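# Slide the orange-handled ring along the wire to the green end

## Task

Carry the ring that has the orange handle along the wire until it reaches the green section at the far end, and leave it hanging there on its own. Nothing may come into contact with the thin grey section of the wire, the ring included; any such contact fails the task at once. The result must hold without the robot supporting it, so release the ring and pull the gripper away at the end.

## Robot and tools

Robot: one six-joint arm carrying a two-finger parallel gripper. The joints, in column order, are J1 waist, J2 shoulder, J3 elbow, J4 forearm roll, J5 wrist pitch and J6 wrist roll. The fingers point along the gripper's own +z axis and close along its y axis.

Scene frame: the origin sits on the table surface straight beneath the arm base. +z is up, and +y lies to the left when facing along +x. The base itself may be slightly tilted against the table. Positions are in metres.

Tool execute_actions, argument actions: a list that is empty or holds exactly one item.
- Empty list: nothing is commanded; you just get the current state back.
- Motion item: {"rows": [[...], ...], "steps": n}. n is 1 to 15 control steps, each 1/30 s, and defaults to 15. Each row drives one step; if there are fewer rows than steps, the final row is held for the remaining ones.
- Wait item: {"steps": n} with no rows, n up to 300. It returns once n steps have elapsed since the previous result, and the time you spend replying counts toward that.
- Optional pictures: true or false decides whether camera images come back; by default they do.
A call that gets refused sends nothing to the robot.

Each row is one flat list of 9 numbers for this single arm, all absolute targets rather than offsets: J1, J2, J3, J4, J5, J6 as joint angles in radians (the same values printed under Joint positions), followed by gripper position, gripper force_limit and gripper speed, each scaled to -1..1.
Nominal joint ranges in radians: J1 -3.491..3.491, J2 -3.140..3.140, J3 -1.187..4.328, J4 -3.316..3.316, J5 -3.140..3.140, J6 -3.927..3.927. The true ends can differ from these by up to 0.010 in either direction. A target more than 0.010 beyond an end, and farther out than the joint's last reported angle, causes the call to be refused. A target beyond the true end is cut off at that end, and a 'joint sent to its limit' line may appear, possibly referring to an earlier move. If that line is missing, you still cannot assume there is more room.

Gripper position: +1 means fully open (140 mm gap); the pads touch near -0.8; -1 keeps closing until something blocks the fingers. force_limit runs from about 14 N at -1 through 60 N at 0 to 107 N at +1, for parts up to 40 mm wide. speed runs from about 30 mm/s at -1 through 140 at 0 to 250 at +1. Fingertips stick out roughly 33 mm past the reported hand point when closed and 9 mm when open, and they travel about 24 mm away from the arm while closing, so allow that much clearance above surfaces.

Grasping: send position -1, then confirm object_status is 2. Codes: 0 moving, 1 blocked while opening, 2 blocked while closing (holding something), 3 reached the target or the pads met (a thin item could still be held). Fingers that have stopped stay where they are until the position number changes by at least 0.01 or the object yields. To squeeze harder while at status 2, raise force_limit and swap position between -1 and -0.98. position_measured is given in counts, 3 for fully open and 230 for pads touching, and it does not scale linearly with width.

Motion limits: the target speed caps are 2.62 rad/s for J1-J2, 3.14 for J3 and 3.93 for J4-J6, with about 0.5 s needed to accelerate, and all joints are coordinated to arrive together. Each step's target is kept within a lead of the measured angle: 0.805 rad for J1-J2, 0.966 for J3, 1.21 for J4-J6. If the targets would put the hand more than 70 mm from where it currently is, every joint is pulled back proportionally. Between calls the arm keeps heading for the last row you sent, until it nearly stops or a step gets HELD.

Result lines: the state gives end_effector_position (metres, scene frame, at the point between closed pads) and end_effector_quat_wxyz. This reading can be off, more so at long reach. Joint positions and Joint velocities are listed in column order (rad, rad/s). Flange force is the outside force on the gripper, including any held weight; it is noisy, worst while accelerating or right after abrupt stops, and it may read 'no reading'. HELD marks steps on which your row was not fully sent. 'joint command not followed' means the clearance check altered or blocked targets; mounting blocks and posts count as part of the arm. MOTOR HOT warns that a motor is getting hot from holding a load; if it reaches its limit you get an OVER-TEMPERATURE FAULT and the brakes lock until the motor cools.

zoom_image: camera (one of cam_head_left, cam_head_right, cam_high, cam_low, cam_wrist) and region [x0, y0, x1, y1] in pixels of that camera's most recent 504x504 image, with (0,0) at the top left and at most 504 by 504. It returns an enlarged view.

The goal must already be met and remain stable. Answering without calling any tool ends everything.

Things to avoid: any contact with the grey wire section; dropping or knocking objects off the table; slamming into things or pushing hard. Contact torque reaching a joint's load limit (150 N m for J1-J3, 37.6 for J4-J6, held weight included) or an outside force of 150 N on the arm, tool or payload stops the arm for 10 s, makes it yield, and skips the rest of the call. Loose objects may occasionally be nudged by outside disturbances. Smooth, economical motion is preferred.

Each tool is called as name(argument=value, ...), one argument or row to a line, values as JSON.

## Session

execute_actions(
  actions=[],
)

Scene clock: 0.00 s of 4900.00 s.
end_effector_position=(+0.5332, -0.1087, +0.3729) position_measured=3 object_status=3 end_effector_quat_wxyz=(-0.063, +0.997, -0.029, +0.045)
Joint positions: [-0.084  0.226  0.484 -0.13  -1.747  1.532]
Joint velocities: [ 0.002 -0.    -0.    -0.002  0.    -0.   ]
Flange force (N, the push that the arm receives, along the gripper's own x y z axes): no reading

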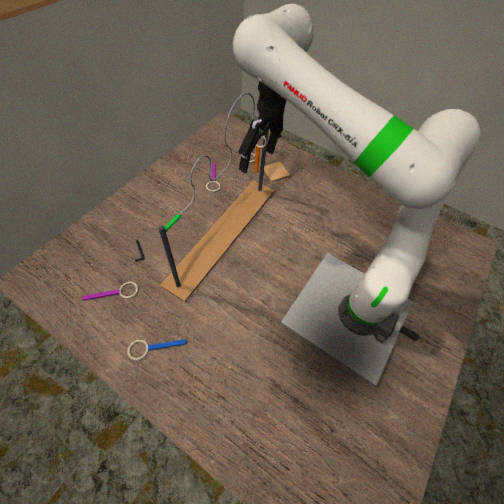

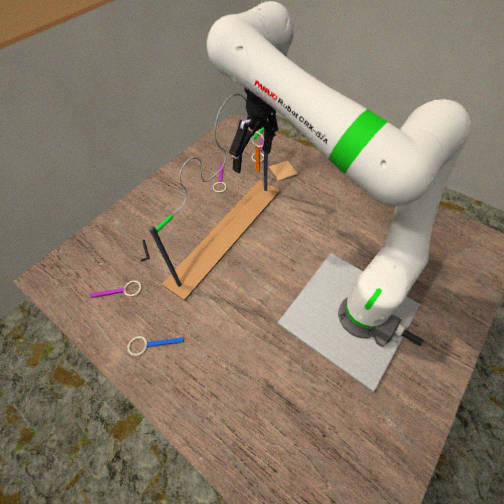

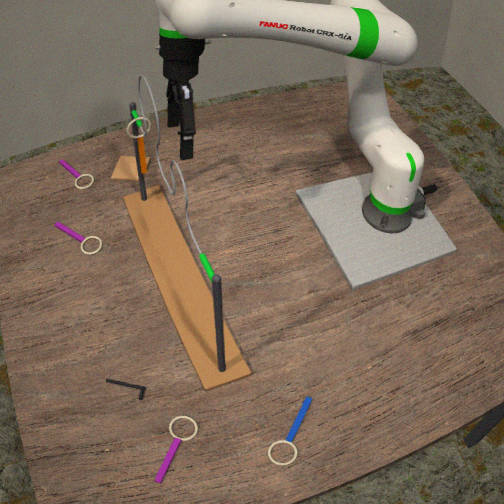

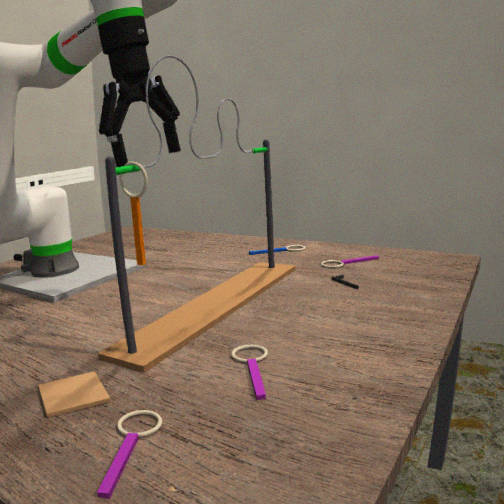

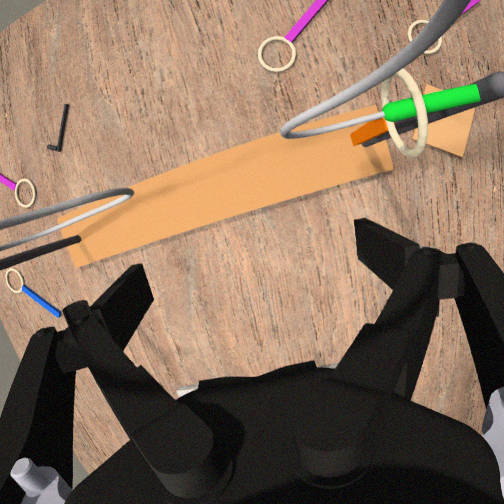

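zoom_image(
  camera="cam_low",
  region=[80, 40, 300, 280],
)

zoom_image(
  camera="cam_high",
  region=[90, 60, 270, 300],
)

zoom_image(
  camera="cam_head_right",
  region=[130, 70, 310, 250],
)

Region (80, 40, 300, 280) of cam_low's 504x504 image, scaled by 2.100, with more detail than that image has; it fills the left 462 columns of this view, and the rest is white.

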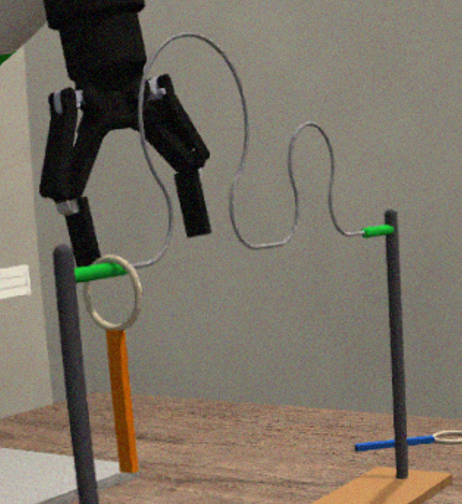

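Region (90, 60, 270, 300) of cam_high's 504x504 image, scaled by 2.100, with more detail than that image has; it fills the left 378 columns of this view, and the rest is white.

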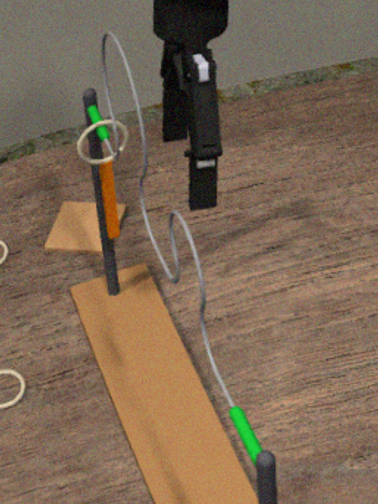

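Region (130, 70, 310, 250) of cam_head_right's 504x504 image, scaled by 2.800, with more detail than that image has.

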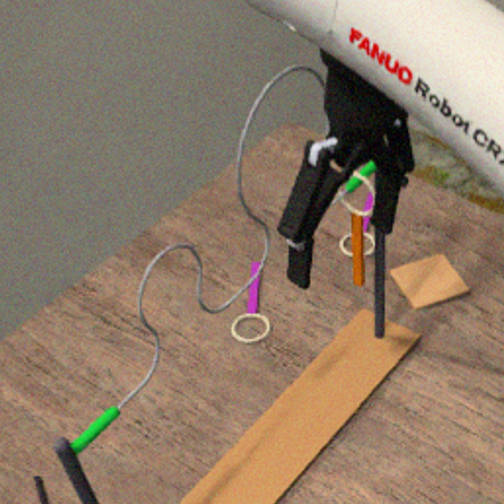

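execute_actions(
  actions=[
    {"rows": [[0.0,-0.313,-0.138,-0.05,-1.6,1.5708,-0.35,-1,0]], "steps": 15},
  ],
  pictures=false,
)

execute_actions(
  actions=[
    {"rows": [[0.17,-1.1222,-1.0706,0,-0.0516,1.5708,-0.35,-1,0]], "steps": 15},
  ],
  pictures=false,
)

execute_actions(
  actions=[
    {"steps": 25},
  ],
)

Scene clock: 34.47 s of 4900.00 s.
end_effector_position=(+0.3954, -0.0982, +0.3565) position_measured=107 object_status=0 end_effector_quat_wxyz=(-0.035, +0.997, +0.008, +0.068)
Joint positions: [-0.021 -0.18   0.015 -0.07  -1.636  1.561]
Joint velocities: [ 0.162 -1.035 -1.193  0.152  0.279  0.075]
Flange force (N, the push that the arm receives, along the gripper's own x y z axes): [-3.7 2.5 -0.1]
Steps of this call (steps 1 to 90: nothing new was sent; then 30.97 s passed at rest; steps 91 to 105: all 15 steps of this action). Readings (joint positions | what the end effector reports):
91: [-0.084 0.225 0.484 -0.130 -1.747 1.532] | position_measured=3 object_status=0
92: [-0.084 0.221 0.478 -0.129 -1.746 1.532] | position_measured=8 object_status=0
94: [-0.080 0.194 0.447 -0.125 -1.739 1.534] | position_measured=24 object_status=0
98: [-0.061 0.073 0.308 -0.107 -1.706 1.543] | position_measured=54 object_status=0
105: the state above

Scene clock: 34.97 s of 4900.00 s.
end_effector_position=(+0.3991, -0.0701, +0.3048) position_measured=173 object_status=3 end_effector_quat_wxyz=(-0.035, +0.916, +0.061, +0.394)
Joint positions: [ 0.102 -0.814 -0.718 -0.017 -0.861  1.569]
Joint velocities: [ 0.162 -0.727 -0.834  0.04   1.918  0.004]
Flange force (N, the push that the arm receives, along the gripper's own x y z axes): no reading
Steps of this call (steps 1 to 15: all 15 steps of this action). Readings (joint positions | what the end effector reports):
1: [-0.015 -0.215 -0.024 -0.065 -1.627 1.564] | position_measured=115 object_status=0
2: [-0.009 -0.252 -0.068 -0.059 -1.612 1.565] | position_measured=122 object_status=0
4: [0.007 -0.343 -0.174 -0.048 -1.558 1.566] | position_measured=137 object_status=0
8: [0.052 -0.571 -0.440 -0.031 -1.347 1.568] | position_measured=168 object_status=0
15: the state above

Scene clock: 35.80 s of 4900.00 s.
end_effector_position=(+0.4314, -0.0412, +0.4313) position_measured=173 object_status=3 end_effector_quat_wxyz=(-0.073, +0.701, +0.074, +0.706)
Joint positions: [ 0.17  -1.122 -1.071  0.    -0.052  1.571]
Joint velocities: [ 0.     0.    -0.001 -0.002  0.    -0.   ]
Flange force (N, the push that the arm receives, along the gripper's own x y z axes): no reading
Steps of this call (steps 1 to 25: the robot went on to your last target). Readings (joint positions | what the end effector reports):
1: [0.108 -0.839 -0.746 -0.016 -0.795 1.569] | position_measured=173 object_status=3
2: [0.113 -0.864 -0.775 -0.014 -0.729 1.569] | position_measured=173 object_status=3
4: [0.124 -0.914 -0.833 -0.012 -0.596 1.570] | position_measured=173 object_status=3
8: [0.146 -1.015 -0.948 -0.006 -0.333 1.570] | position_measured=173 object_status=3
25: the state above

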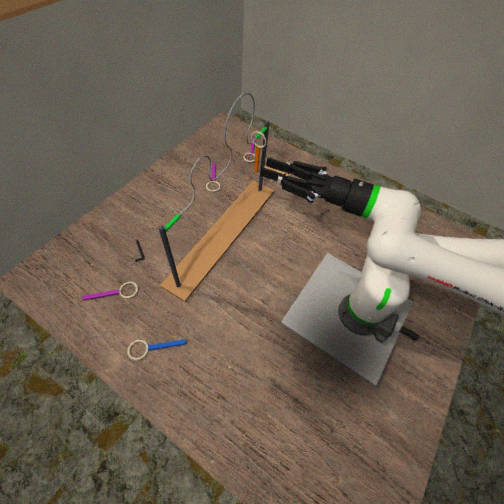

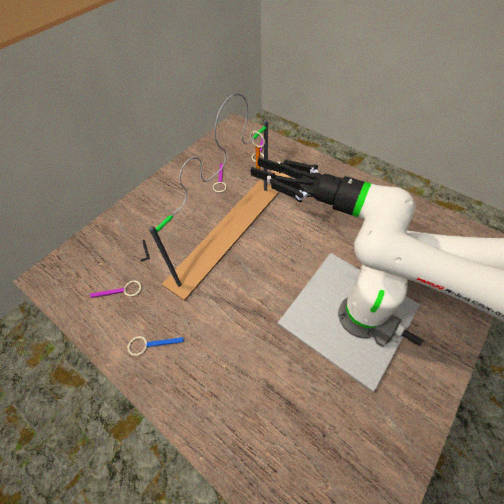

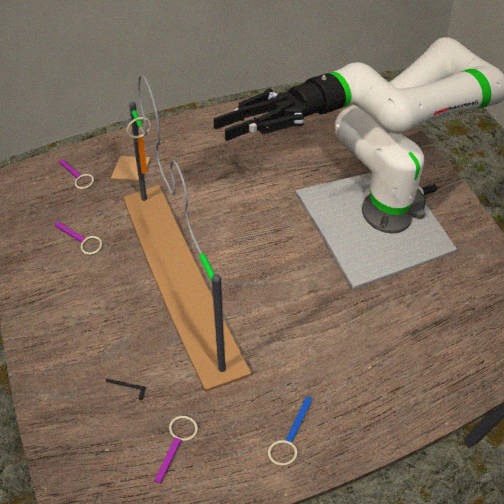

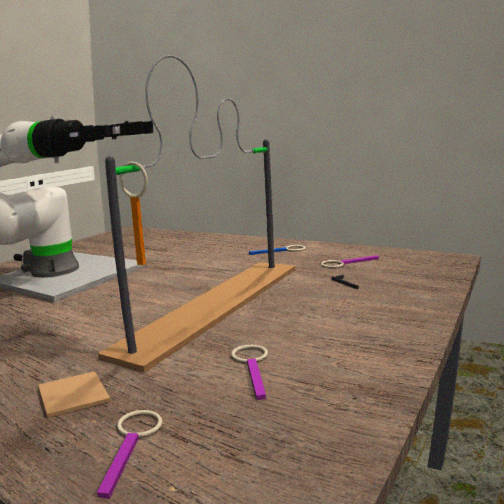

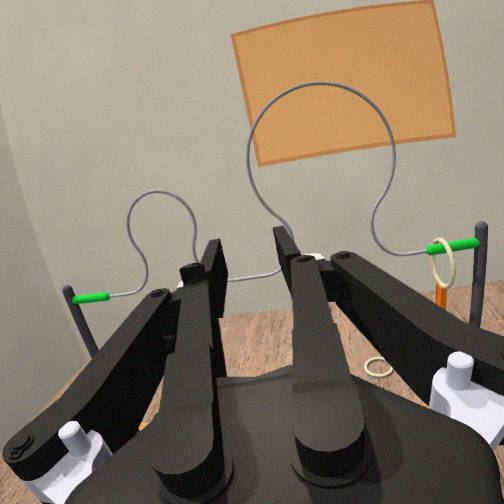

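zoom_image(
  camera="cam_wrist",
  region=[40, 160, 292, 330],
)

zoom_image(
  camera="cam_wrist",
  region=[240, 70, 504, 320],
)

Region (40, 160, 292, 330) of cam_wrist's 504x504 image, scaled by 2.000, with more detail than that image has; it fills the top 340 rows of this view, and the rest is white.

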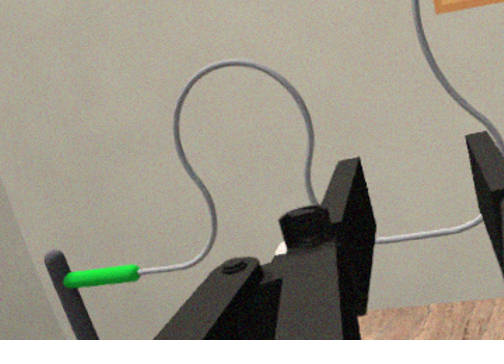

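Region (240, 70, 504, 320) of cam_wrist's 504x504 image, scaled by 1.909, with more detail than that image has; it fills the top 477 rows of this view, and the rest is white.

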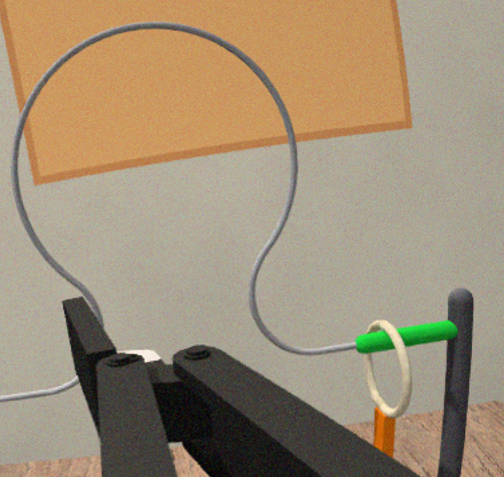

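execute_actions(
  actions=[
    {"rows": [[0.17,-0.5722,-1.1635,0,0.5913,1.5708,-0.35,-1,0]], "steps": 15},
  ],
  pictures=false,
)

execute_actions(
  actions=[
    {"steps": 12},
  ],
)

Scene clock: 78.83 s of 4900.00 s.
end_effector_position=(+0.4989, -0.0272, +0.3534) position_measured=173 object_status=3 end_effector_quat_wxyz=(-0.073, +0.701, +0.074, +0.706)
Joint positions: [ 0.17  -0.659 -1.149 -0.     0.49   1.571]
Joint velocities: [-0.002  0.931 -0.156 -0.001  1.078 -0.   ]
Flange force (N, the push that the arm receives, along the gripper's own x y z axes): no reading
Steps of this call (steps 1 to 15: the robot went on to your last target; steps 16 to 90: nothing new was sent; then 39.53 s passed at rest; steps 91 to 105: all 15 steps of this action). Readings (joint positions | what the end effector reports):
91: [0.170 -1.122 -1.071 -0.000 -0.051 1.571] | position_measured=173 object_status=3
92: [0.170 -1.117 -1.071 -0.000 -0.045 1.571] | position_measured=173 object_status=3
94: [0.170 -1.091 -1.076 -0.000 -0.014 1.571] | position_measured=173 object_status=3
98: [0.170 -0.968 -1.097 -0.000 0.129 1.571] | position_measured=173 object_status=3
105: the state above

Scene clock: 79.23 s of 4900.00 s.
end_effector_position=(+0.5055, -0.0259, +0.3369) position_measured=173 object_status=3 end_effector_quat_wxyz=(-0.073, +0.701, +0.074, +0.706)
Joint positions: [ 0.17  -0.572 -1.163 -0.     0.591  1.571]
Joint velocities: [-0.002  0.    -0.     0.002  0.     0.   ]
Flange force (N, the push that the arm receives, along the gripper's own x y z axes): no reading
Steps of this call (steps 1 to 12: the robot went on to your last target). Readings (joint positions | what the end effector reports):
1: [0.170 -0.630 -1.154 -0.000 0.523 1.571] | position_measured=173 object_status=3
2: [0.170 -0.607 -1.158 -0.000 0.550 1.571] | position_measured=173 object_status=3
4: [0.170 -0.579 -1.162 -0.000 0.583 1.571] | position_measured=173 object_status=3
8: [0.170 -0.572 -1.163 -0.000 0.591 1.571] | position_measured=173 object_status=3
12: the state above

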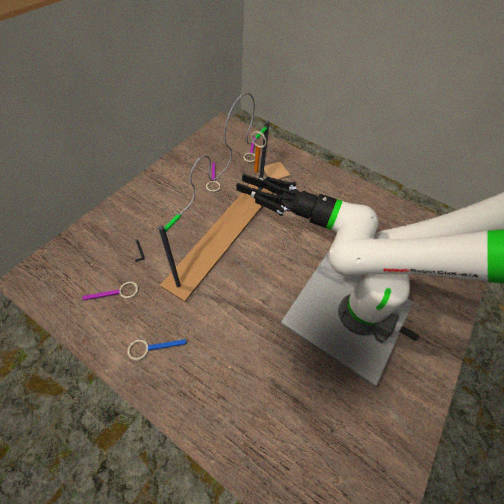

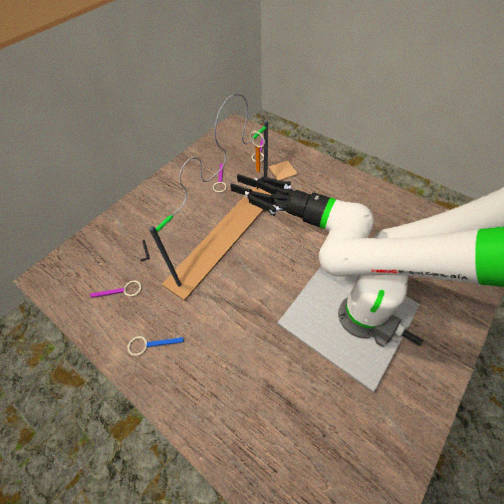

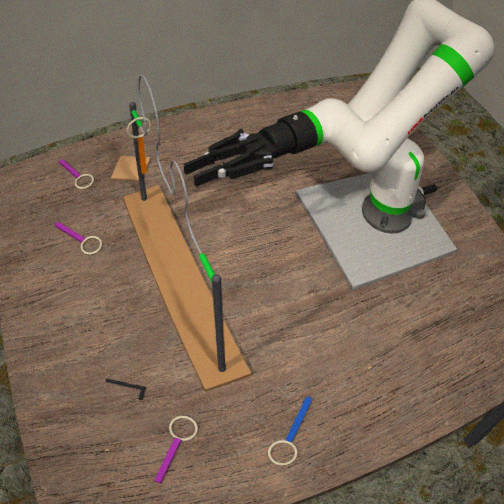

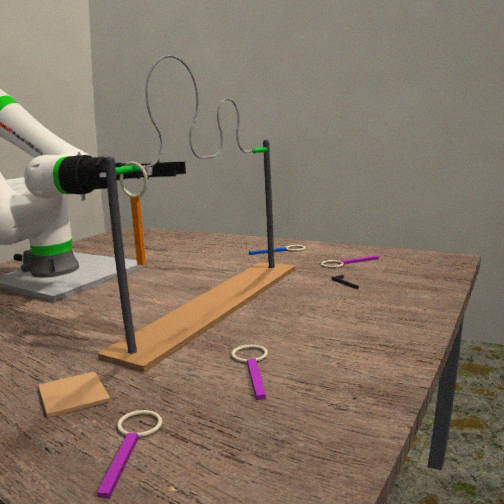

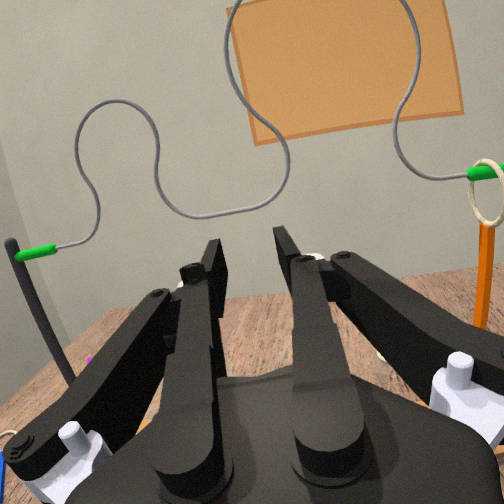

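zoom_image(
  camera="cam_wrist",
  region=[130, 90, 330, 250],
)

zoom_image(
  camera="cam_wrist",
  region=[0, 80, 200, 280],
)

zoom_image(
  camera="cam_wrist",
  region=[330, 40, 504, 240],
)

Region (130, 90, 330, 250) of cam_wrist's 504x504 image, scaled by 2.520, with more detail than that image has; it fills the top 403 rows of this view, and the rest is white.

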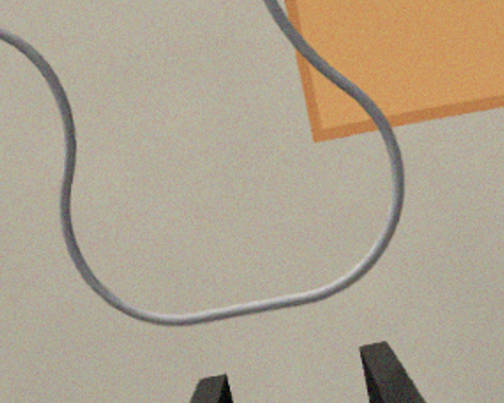

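Region (0, 80, 200, 280) of cam_wrist's 504x504 image, scaled by 2.520, with more detail than that image has.

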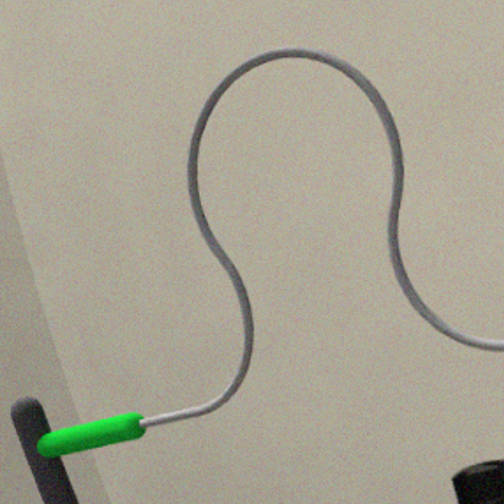

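Region (330, 40, 504, 240) of cam_wrist's 504x504 image, scaled by 2.520, with more detail than that image has; it fills the left 438 columns of this view, and the rest is white.

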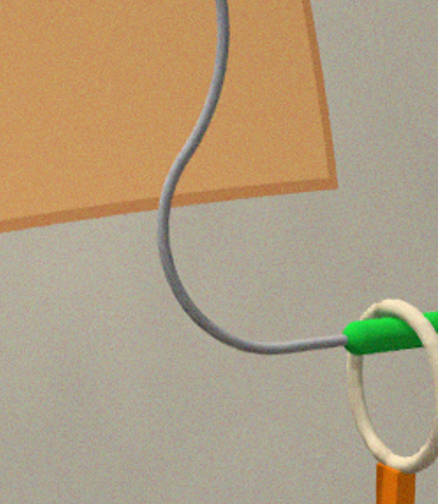

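execute_actions(
  actions=[
    {"rows": [[-0.2,0.1923,-1.0917,0,1.2840,1.5708,-0.35,-1,0]], "steps": 15},
  ],
  pictures=false,
)

execute_actions(
  actions=[
    {"steps": 20},
  ],
)

Scene clock: 167.20 s of 4900.00 s.
end_effector_position=(+0.5358, -0.1324, +0.2794) position_measured=173 object_status=3 end_effector_quat_wxyz=(+0.002, +0.704, -0.001, +0.710)
Joint positions: [-0.042 -0.134 -1.122 -0.     0.988  1.571]
Joint velocities: [-0.563  1.16   0.108  0.     1.042 -0.   ]
Flange force (N, the push that the arm receives, along the gripper's own x y z axes): no reading
Steps of this call (steps 1 to 30: the robot went on to your last target; steps 31 to 90: nothing new was sent; then 84.47 s passed at rest; steps 91 to 105: all 15 steps of this action). Readings (joint positions | what the end effector reports):
91: [0.170 -0.572 -1.164 -0.000 0.592 1.571] | position_measured=173 object_status=3
92: [0.168 -0.567 -1.163 -0.000 0.596 1.571] | position_measured=173 object_status=3
94: [0.155 -0.540 -1.161 -0.000 0.620 1.571] | position_measured=173 object_status=3
98: [0.095 -0.418 -1.149 -0.000 0.732 1.571] | position_measured=173 object_status=3
105: the state above

Scene clock: 167.87 s of 4900.00 s.
end_effector_position=(+0.5267, -0.2183, +0.2223) position_measured=173 object_status=3 end_effector_quat_wxyz=(+0.058, +0.702, -0.057, +0.708)
Joint positions: [-0.2    0.192 -1.092  0.     1.284  1.571]
Joint velocities: [ 0.    -0.001 -0.    -0.001  0.     0.   ]
Flange force (N, the push that the arm receives, along the gripper's own x y z axes): [1.3 4.2 -2.6]
Steps of this call (steps 1 to 20: the robot went on to your last target). Readings (joint positions | what the end effector reports):
1: [-0.061 -0.095 -1.119 -0.000 1.024 1.571] | position_measured=173 object_status=3
2: [-0.080 -0.056 -1.115 -0.000 1.059 1.571] | position_measured=173 object_status=3
4: [-0.117 0.021 -1.108 -0.000 1.129 1.571] | position_measured=173 object_status=3
8: [-0.179 0.149 -1.096 -0.000 1.244 1.571] | position_measured=173 object_status=3
20: the state above

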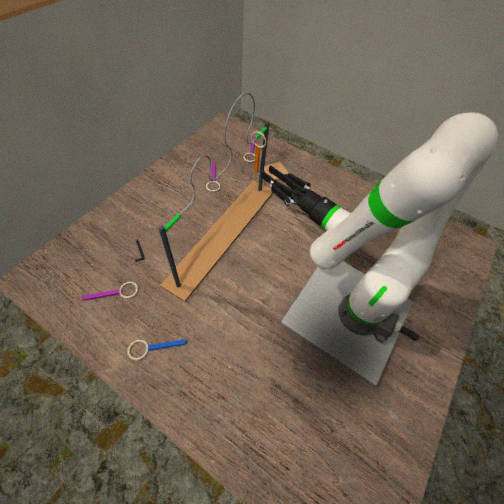

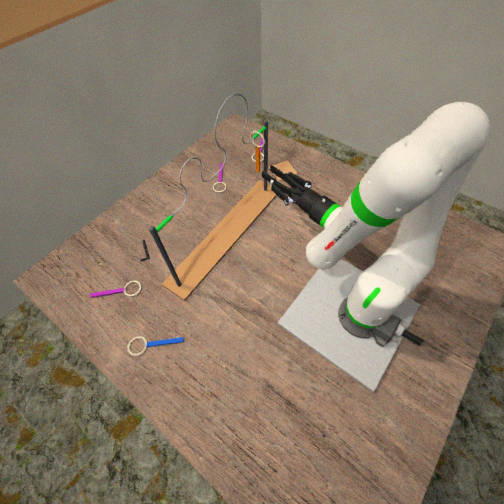

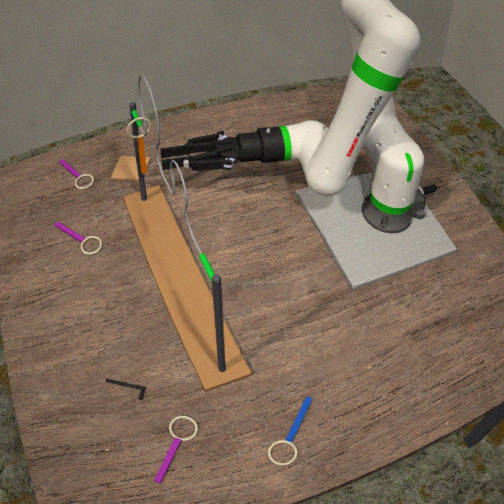

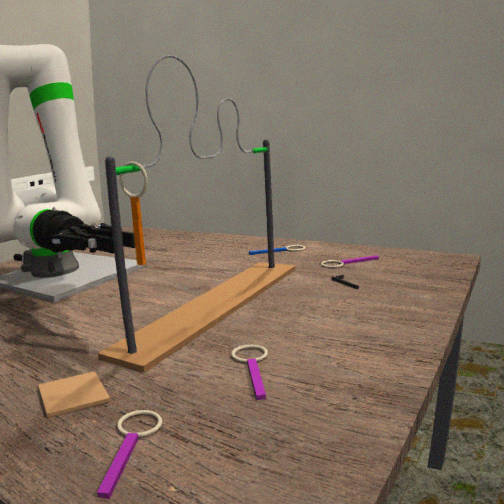

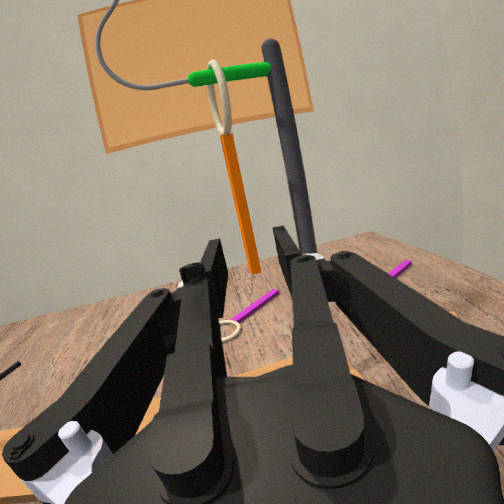

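zoom_image(
  camera="cam_wrist",
  region=[150, 30, 350, 290],
)

zoom_image(
  camera="cam_high",
  region=[100, 90, 240, 210],
)

Region (150, 30, 350, 290) of cam_wrist's 504x504 image, scaled by 1.938, with more detail than that image has; it fills the left 388 columns of this view, and the rest is white.

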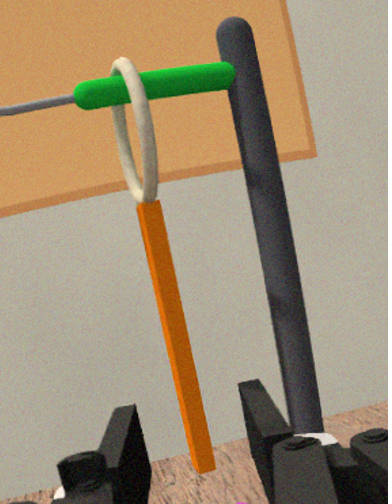

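Region (100, 90, 240, 210) of cam_high's 504x504 image, scaled by 3.600, with more detail than that image has; it fills the top 432 rows of this view, and the rest is white.

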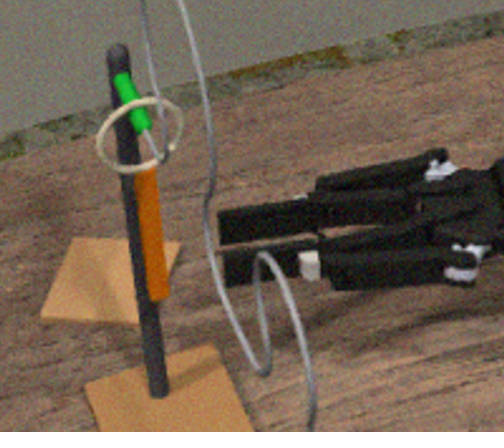

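execute_actions(
  actions=[
    {"rows": [[-0.203,0.2069,-1.0670,0,1.2739,1.5708,-0.35,-1,0],[-0.205,0.2216,-1.0422,0,1.2638,1.5708,-0.35,-1,0],[-0.207,0.2362,-1.0175,0,1.2537,1.5708,-0.35,-1,0],[-0.207,0.2508,-0.9927,0,1.2435,1.5708,-0.35,-1,0],[-0.207,0.2508,-0.9927,0,1.2435,1.5708,-0.35,-1,0],[-0.207,0.2638,-0.9698,0,1.2336,1.5708,-0.35,-1,0],[-0.207,0.2768,-0.9469,0,1.2237,1.5708,-0.35,-1,0],[-0.207,0.2897,-0.9240,0,1.2137,1.5708,-0.35,-1,0],[-0.207,0.3027,-0.9011,0,1.2038,1.5708,-0.35,-1,0]], "steps": 15},
  ],
  pictures=false,
)

execute_actions(
  actions=[
    {"steps": 8},
  ],
)

zoom_image(
  camera="cam_high",
  region=[100, 90, 240, 210],
)

zoom_image(
  camera="cam_low",
  region=[60, 140, 220, 290],
)

Scene clock: 190.03 s of 4900.00 s.
end_effector_position=(+0.6005, -0.2350, +0.2227) position_measured=173 object_status=3 end_effector_quat_wxyz=(+0.060, +0.702, -0.060, +0.707)
Joint positions: [-0.207  0.303 -0.901  0.     1.204  1.571]
Joint velocities: [-0.    -0.001  0.002 -0.001 -0.002  0.   ]
Flange force (N, the push that the arm receives, along the gripper's own x y z axes): [-3.4 5.2 -3.7]
Steps of this call (steps 1 to 15: the robot went on to your last target; steps 16 to 90: nothing new was sent; then 18.67 s passed at rest; steps 91 to 105: all 15 steps of this action). Readings (joint positions | what the end effector reports):
91: [-0.200 0.193 -1.091 0.000 1.284 1.571] | position_measured=173 object_status=3
92: [-0.201 0.196 -1.086 0.000 1.282 1.571] | position_measured=173 object_status=3
94: [-0.204 0.214 -1.056 0.000 1.269 1.571] | position_measured=173 object_status=3
98: [-0.207 0.258 -0.981 0.000 1.238 1.571] | position_measured=173 object_status=3
105: the state above

Scene clock: 190.30 s of 4900.00 s.
end_effector_position=(+0.6006, -0.2350, +0.2228) position_measured=173 object_status=3 end_effector_quat_wxyz=(+0.060, +0.702, -0.060, +0.707)
Joint positions: [-0.207  0.303 -0.901  0.     1.204  1.571]
Joint velocities: [-0.001 -0.001  0.    -0.    -0.    -0.   ]
Flange force (N, the push that the arm receives, along the gripper's own x y z axes): [-0.2 5.2 -3.0]
Steps of this call (steps 1 to 8: the robot went on to your last target). Readings (joint positions | what the end effector reports):
1: [-0.207 0.303 -0.901 0.000 1.204 1.571] | position_measured=173 object_status=3
2: [-0.207 0.303 -0.901 0.000 1.204 1.571] | position_measured=173 object_status=3
4: [-0.207 0.303 -0.901 0.000 1.204 1.571] | position_measured=173 object_status=3
8: the state above

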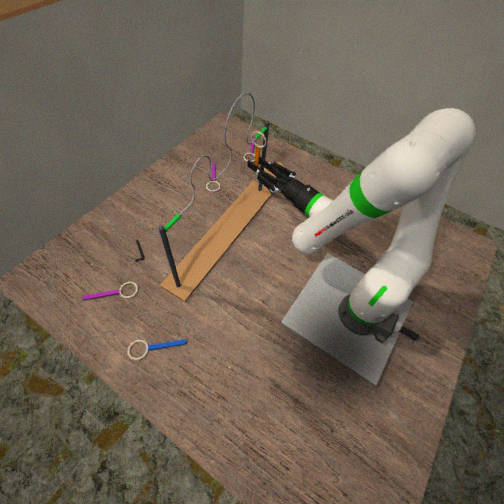

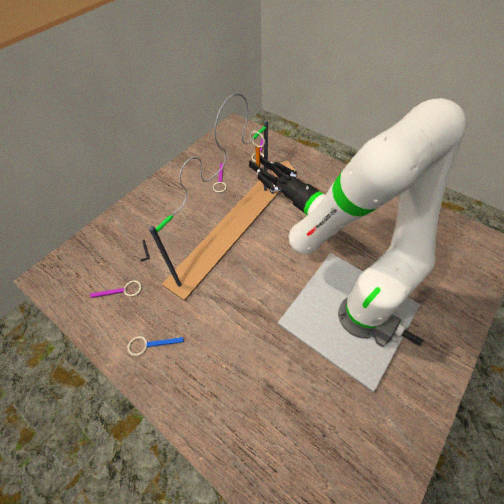

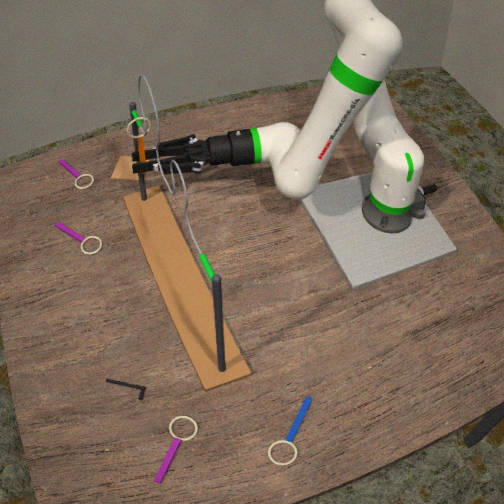

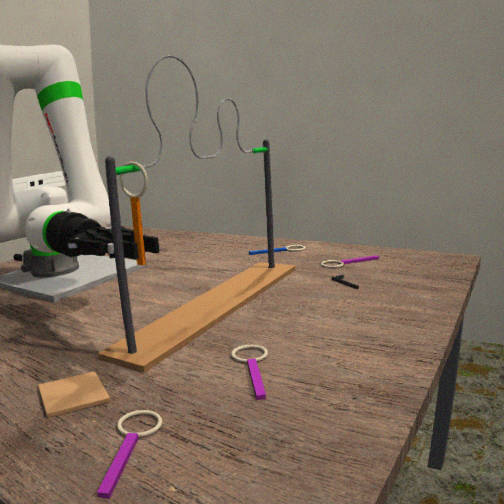

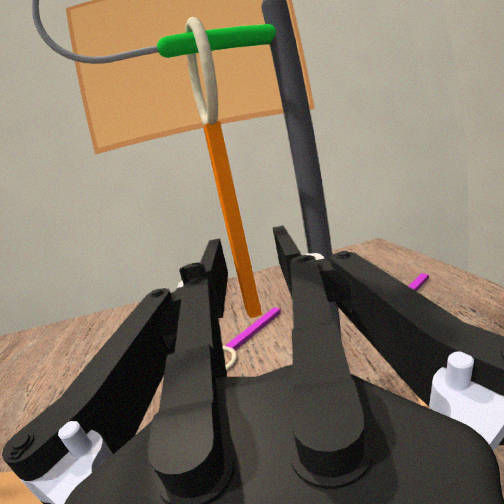

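Region (100, 90, 240, 210) of cam_high's 504x504 image, scaled by 3.600, with more detail than that image has; it fills the top 432 rows of this view, and the rest is white.

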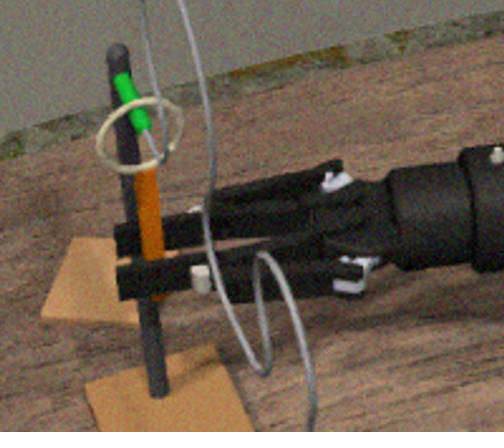

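Region (60, 140, 220, 290) of cam_low's 504x504 image, scaled by 3.150, with more detail than that image has; it fills the top 472 rows of this view, and the rest is white.

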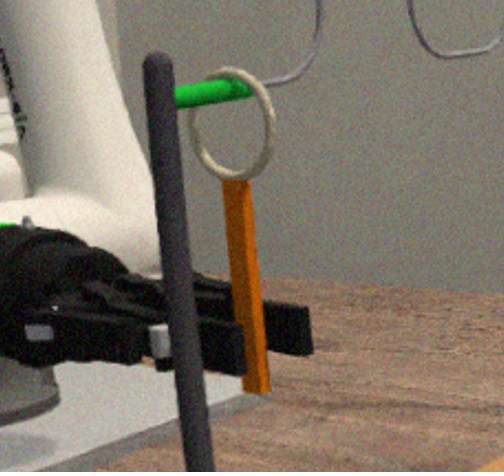

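execute_actions(
  actions=[
    {"rows": [[-0.207,0.3027,-0.9011,0,1.2038,1.5708,-1,-1,-0.6]], "steps": 15},
  ],
  pictures=false,
)

execute_actions(
  actions=[
    {"steps": 10},
  ],
)

zoom_image(
  camera="cam_wrist",
  region=[120, 0, 340, 160],
)

Scene clock: 198.83 s of 4900.00 s.
end_effector_position=(+0.6006, -0.2350, +0.2228) position_measured=219 object_status=0 end_effector_quat_wxyz=(+0.060, +0.702, -0.060, +0.707)
Joint positions: [-0.207  0.303 -0.901 -0.     1.204  1.571]
Joint velocities: [-0.001  0.001  0.001  0.002  0.    -0.   ]
Flange force (N, the push that the arm receives, along the gripper's own x y z axes): [-2.1 7.6 -3.0]
Steps of this call (steps 1 to 15: the robot went on to your last target; steps 16 to 90: nothing new was sent; then 5.03 s passed at rest; steps 91 to 105: all 15 steps of this action). Readings (joint positions | what the end effector reports):
91: [-0.207 0.303 -0.901 -0.000 1.204 1.571] | position_measured=173 object_status=0
92: [-0.207 0.303 -0.901 -0.000 1.204 1.571] | position_measured=176 object_status=0
94: [-0.207 0.303 -0.901 -0.000 1.204 1.571] | position_measured=184 object_status=0
98: [-0.207 0.303 -0.901 -0.000 1.204 1.571] | position_measured=200 object_status=0
105: the state above

Scene clock: 199.17 s of 4900.00 s.
end_effector_position=(+0.6006, -0.2350, +0.2228) position_measured=219 object_status=2 end_effector_quat_wxyz=(+0.060, +0.702, -0.060, +0.707)
Joint positions: [-0.207  0.303 -0.901 -0.     1.204  1.571]
Joint velocities: [ 0.001 -0.     0.    -0.001  0.     0.   ]
Flange force (N, the push that the arm receives, along the gripper's own x y z axes): [-1.8 5.3 -3.5]
Steps of this call (steps 1 to 10: the robot went on to your last target). Readings (joint positions | what the end effector reports):
1: [-0.207 0.303 -0.901 -0.000 1.204 1.571] | position_measured=219 object_status=0
2: [-0.207 0.303 -0.901 -0.000 1.204 1.571] | position_measured=219 object_status=0
4: [-0.207 0.303 -0.901 -0.000 1.204 1.571] | position_measured=219 object_status=2
8: [-0.207 0.303 -0.901 -0.000 1.204 1.571] | position_measured=219 object_status=2
10: the state above

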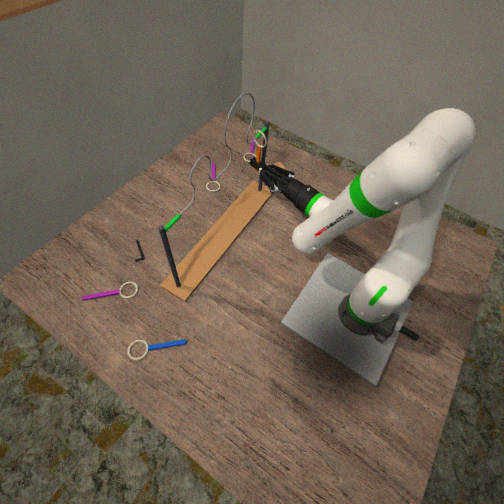

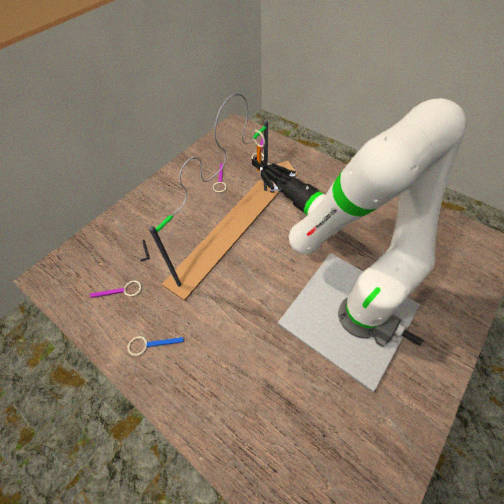

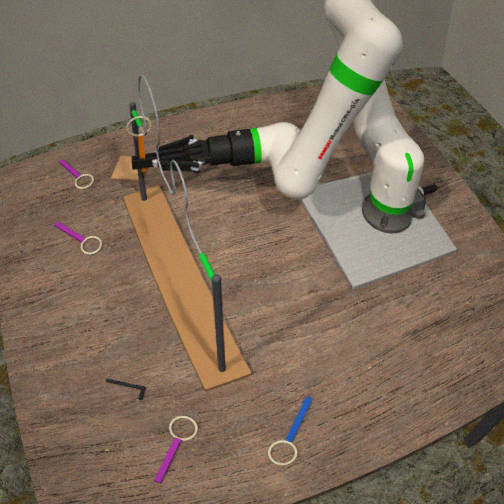

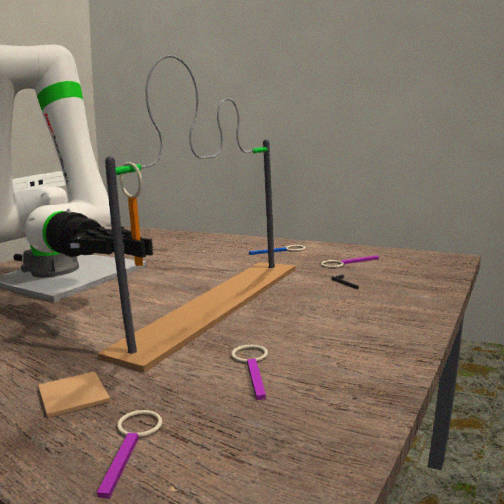

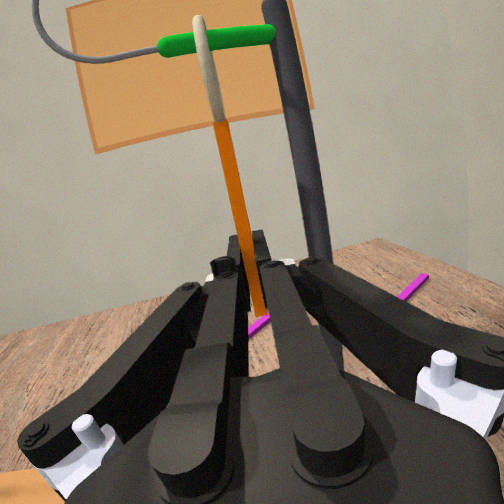

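Region (120, 0, 340, 160) of cam_wrist's 504x504 image, scaled by 2.291, with more detail than that image has; it fills the top 367 rows of this view, and the rest is white.

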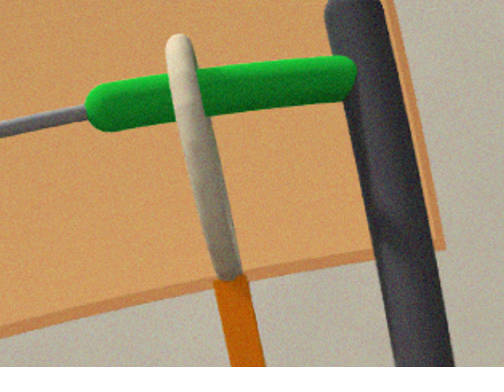

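execute_actions(
  actions=[
    {"rows": [[-0.207,0.2947,-0.8995,0,1.1942,1.5708,-1,-1,-0.6],[-0.208,0.2866,-0.8979,0,1.1846,1.5708,-1,-1,-0.6],[-0.211,0.2786,-0.8964,0,1.1750,1.5708,-1,-1,-0.6],[-0.214,0.2706,-0.8948,0,1.1653,1.5708,-1,-1,-0.6],[-0.217,0.2625,-0.8932,0,1.1557,1.5708,-1,-1,-0.6],[-0.22,0.2545,-0.8916,0,1.1461,1.5708,-1,-1,-0.6],[-0.22,0.2387,-0.9019,0,1.1366,1.5708,-1,-1,-0.6],[-0.22,0.2229,-0.9122,0,1.1271,1.5708,-1,-1,-0.6],[-0.22,0.2071,-0.9225,0,1.1176,1.5708,-1,-1,-0.6],[-0.22,0.1913,-0.9328,0,1.1081,1.5708,-1,-1,-0.6],[-0.22,0.1754,-0.9431,0,1.0985,1.5708,-1,-1,-0.6],[-0.22,0.1596,-0.9534,0,1.0890,1.5708,-1,-1,-0.6],[-0.22,0.1438,-0.9637,0,1.0795,1.5708,-1,-1,-0.6],[-0.22,0.1280,-0.9740,0,1.0700,1.5708,-1,-1,-0.6],[-0.22,0.1122,-0.9843,0,1.0605,1.5708,-1,-1,-0.6]], "steps": 15},
  ],
  pictures=false,
)

execute_actions(
  actions=[
    {"rows": [[-0.22,0.0913,-0.9909,0,1.0426,1.5708,-1,-1,-0.6],[-0.22,0.0704,-0.9975,0,1.0247,1.5708,-1,-1,-0.6],[-0.22,0.0496,-1.0041,0,1.0069,1.5708,-1,-1,-0.6],[-0.22,0.0287,-1.0107,0,0.9890,1.5708,-1,-1,-0.6],[-0.22,0.0078,-1.0173,0,0.9711,1.5708,-1,-1,-0.6],[-0.22,-0.0131,-1.0239,0,0.9532,1.5708,-1,-1,-0.6],[-0.22,-0.0340,-1.0305,0,0.9353,1.5708,-1,-1,-0.6],[-0.22,-0.0548,-1.0371,0,0.9175,1.5708,-1,-1,-0.6],[-0.22,-0.0757,-1.0437,0,0.8996,1.5708,-1,-1,-0.6],[-0.22,-0.0966,-1.0503,0,0.8817,1.5708,-1,-1,-0.6]], "steps": 15},
  ],
)

zoom_image(
  camera="cam_high",
  region=[100, 70, 240, 190],
)

Scene clock: 255.27 s of 4900.00 s.
end_effector_position=(+0.5751, -0.2386, +0.2433) position_measured=219 object_status=2 end_effector_quat_wxyz=(+0.064, +0.710, -0.065, +0.698)
Joint positions: [-0.22   0.155 -0.956  0.     1.086  1.571]
Joint velocities: [-0.001 -0.457 -0.297 -0.    -0.273 -0.   ]
Flange force (N, the push that the arm receives, along the gripper's own x y z axes): [6.1 2.9 -7.0]
Steps of this call (steps 1 to 15: the robot went on to your last target; steps 16 to 90: nothing new was sent; then 52.60 s passed at rest; steps 91 to 105: all 15 steps of this action). Readings (joint positions | what the end effector reports):
91: [-0.207 0.302 -0.901 0.000 1.203 1.571] | position_measured=219 object_status=2
92: [-0.207 0.299 -0.901 0.000 1.199 1.571] | position_measured=219 object_status=2
94: [-0.209 0.286 -0.898 0.000 1.184 1.571] | position_measured=219 object_status=2
98: [-0.218 0.253 -0.894 0.000 1.148 1.571] | position_measured=219 object_status=2
105: the state above

Scene clock: 255.77 s of 4900.00 s.
end_effector_position=(+0.5303, -0.2304, +0.2641) position_measured=219 object_status=2 end_effector_quat_wxyz=(+0.062, +0.726, -0.067, +0.681)
Joint positions: [-0.22  -0.096 -1.05   0.     0.882  1.571]
Joint velocities: [ 0.001 -0.043 -0.013 -0.001 -0.037 -0.   ]
Flange force (N, the push that the arm receives, along the gripper's own x y z axes): no reading
Steps of this call (steps 1 to 15: all 15 steps of this action). Readings (joint positions | what the end effector reports):
1: [-0.220 0.139 -0.966 0.000 1.077 1.571] | position_measured=219 object_status=2
2: [-0.220 0.123 -0.975 0.000 1.066 1.571] | position_measured=219 object_status=2
4: [-0.220 0.088 -0.990 0.000 1.038 1.571] | position_measured=219 object_status=2
8: [-0.220 0.009 -1.017 0.000 0.972 1.571] | position_measured=219 object_status=2
15: the state above

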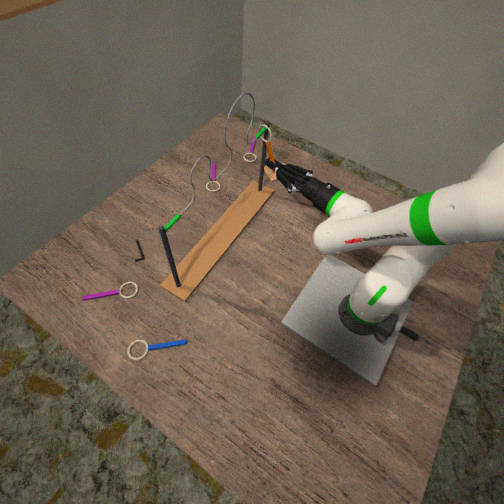

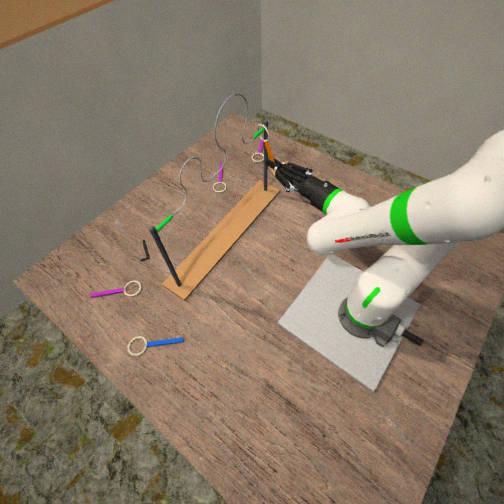

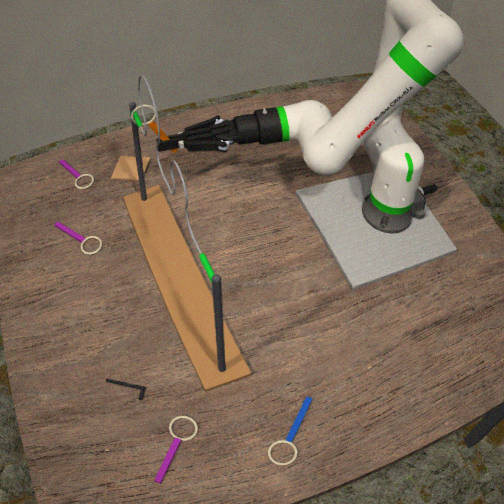

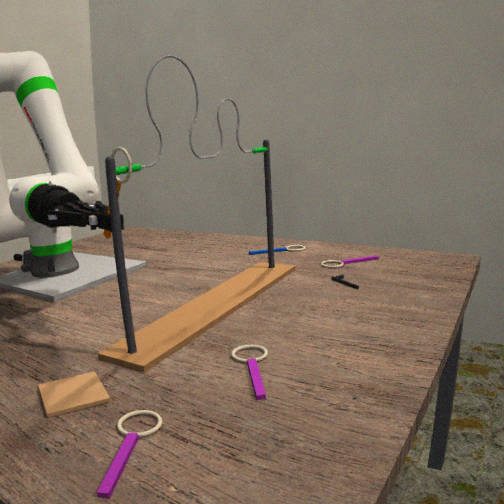

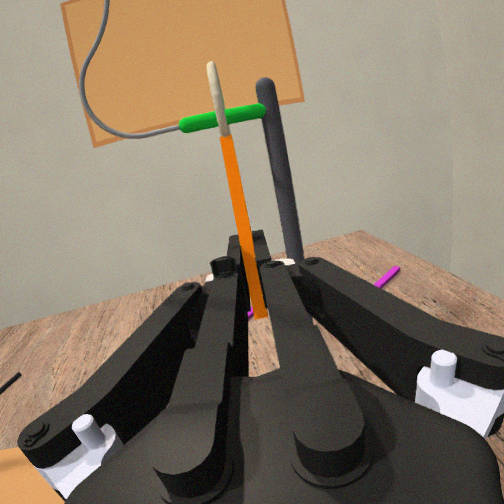

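Region (100, 70, 240, 190) of cam_high's 504x504 image, scaled by 3.600, with more detail than that image has; it fills the top 432 rows of this view, and the rest is white.

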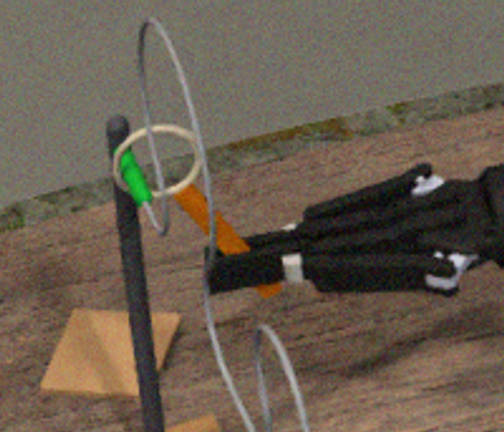

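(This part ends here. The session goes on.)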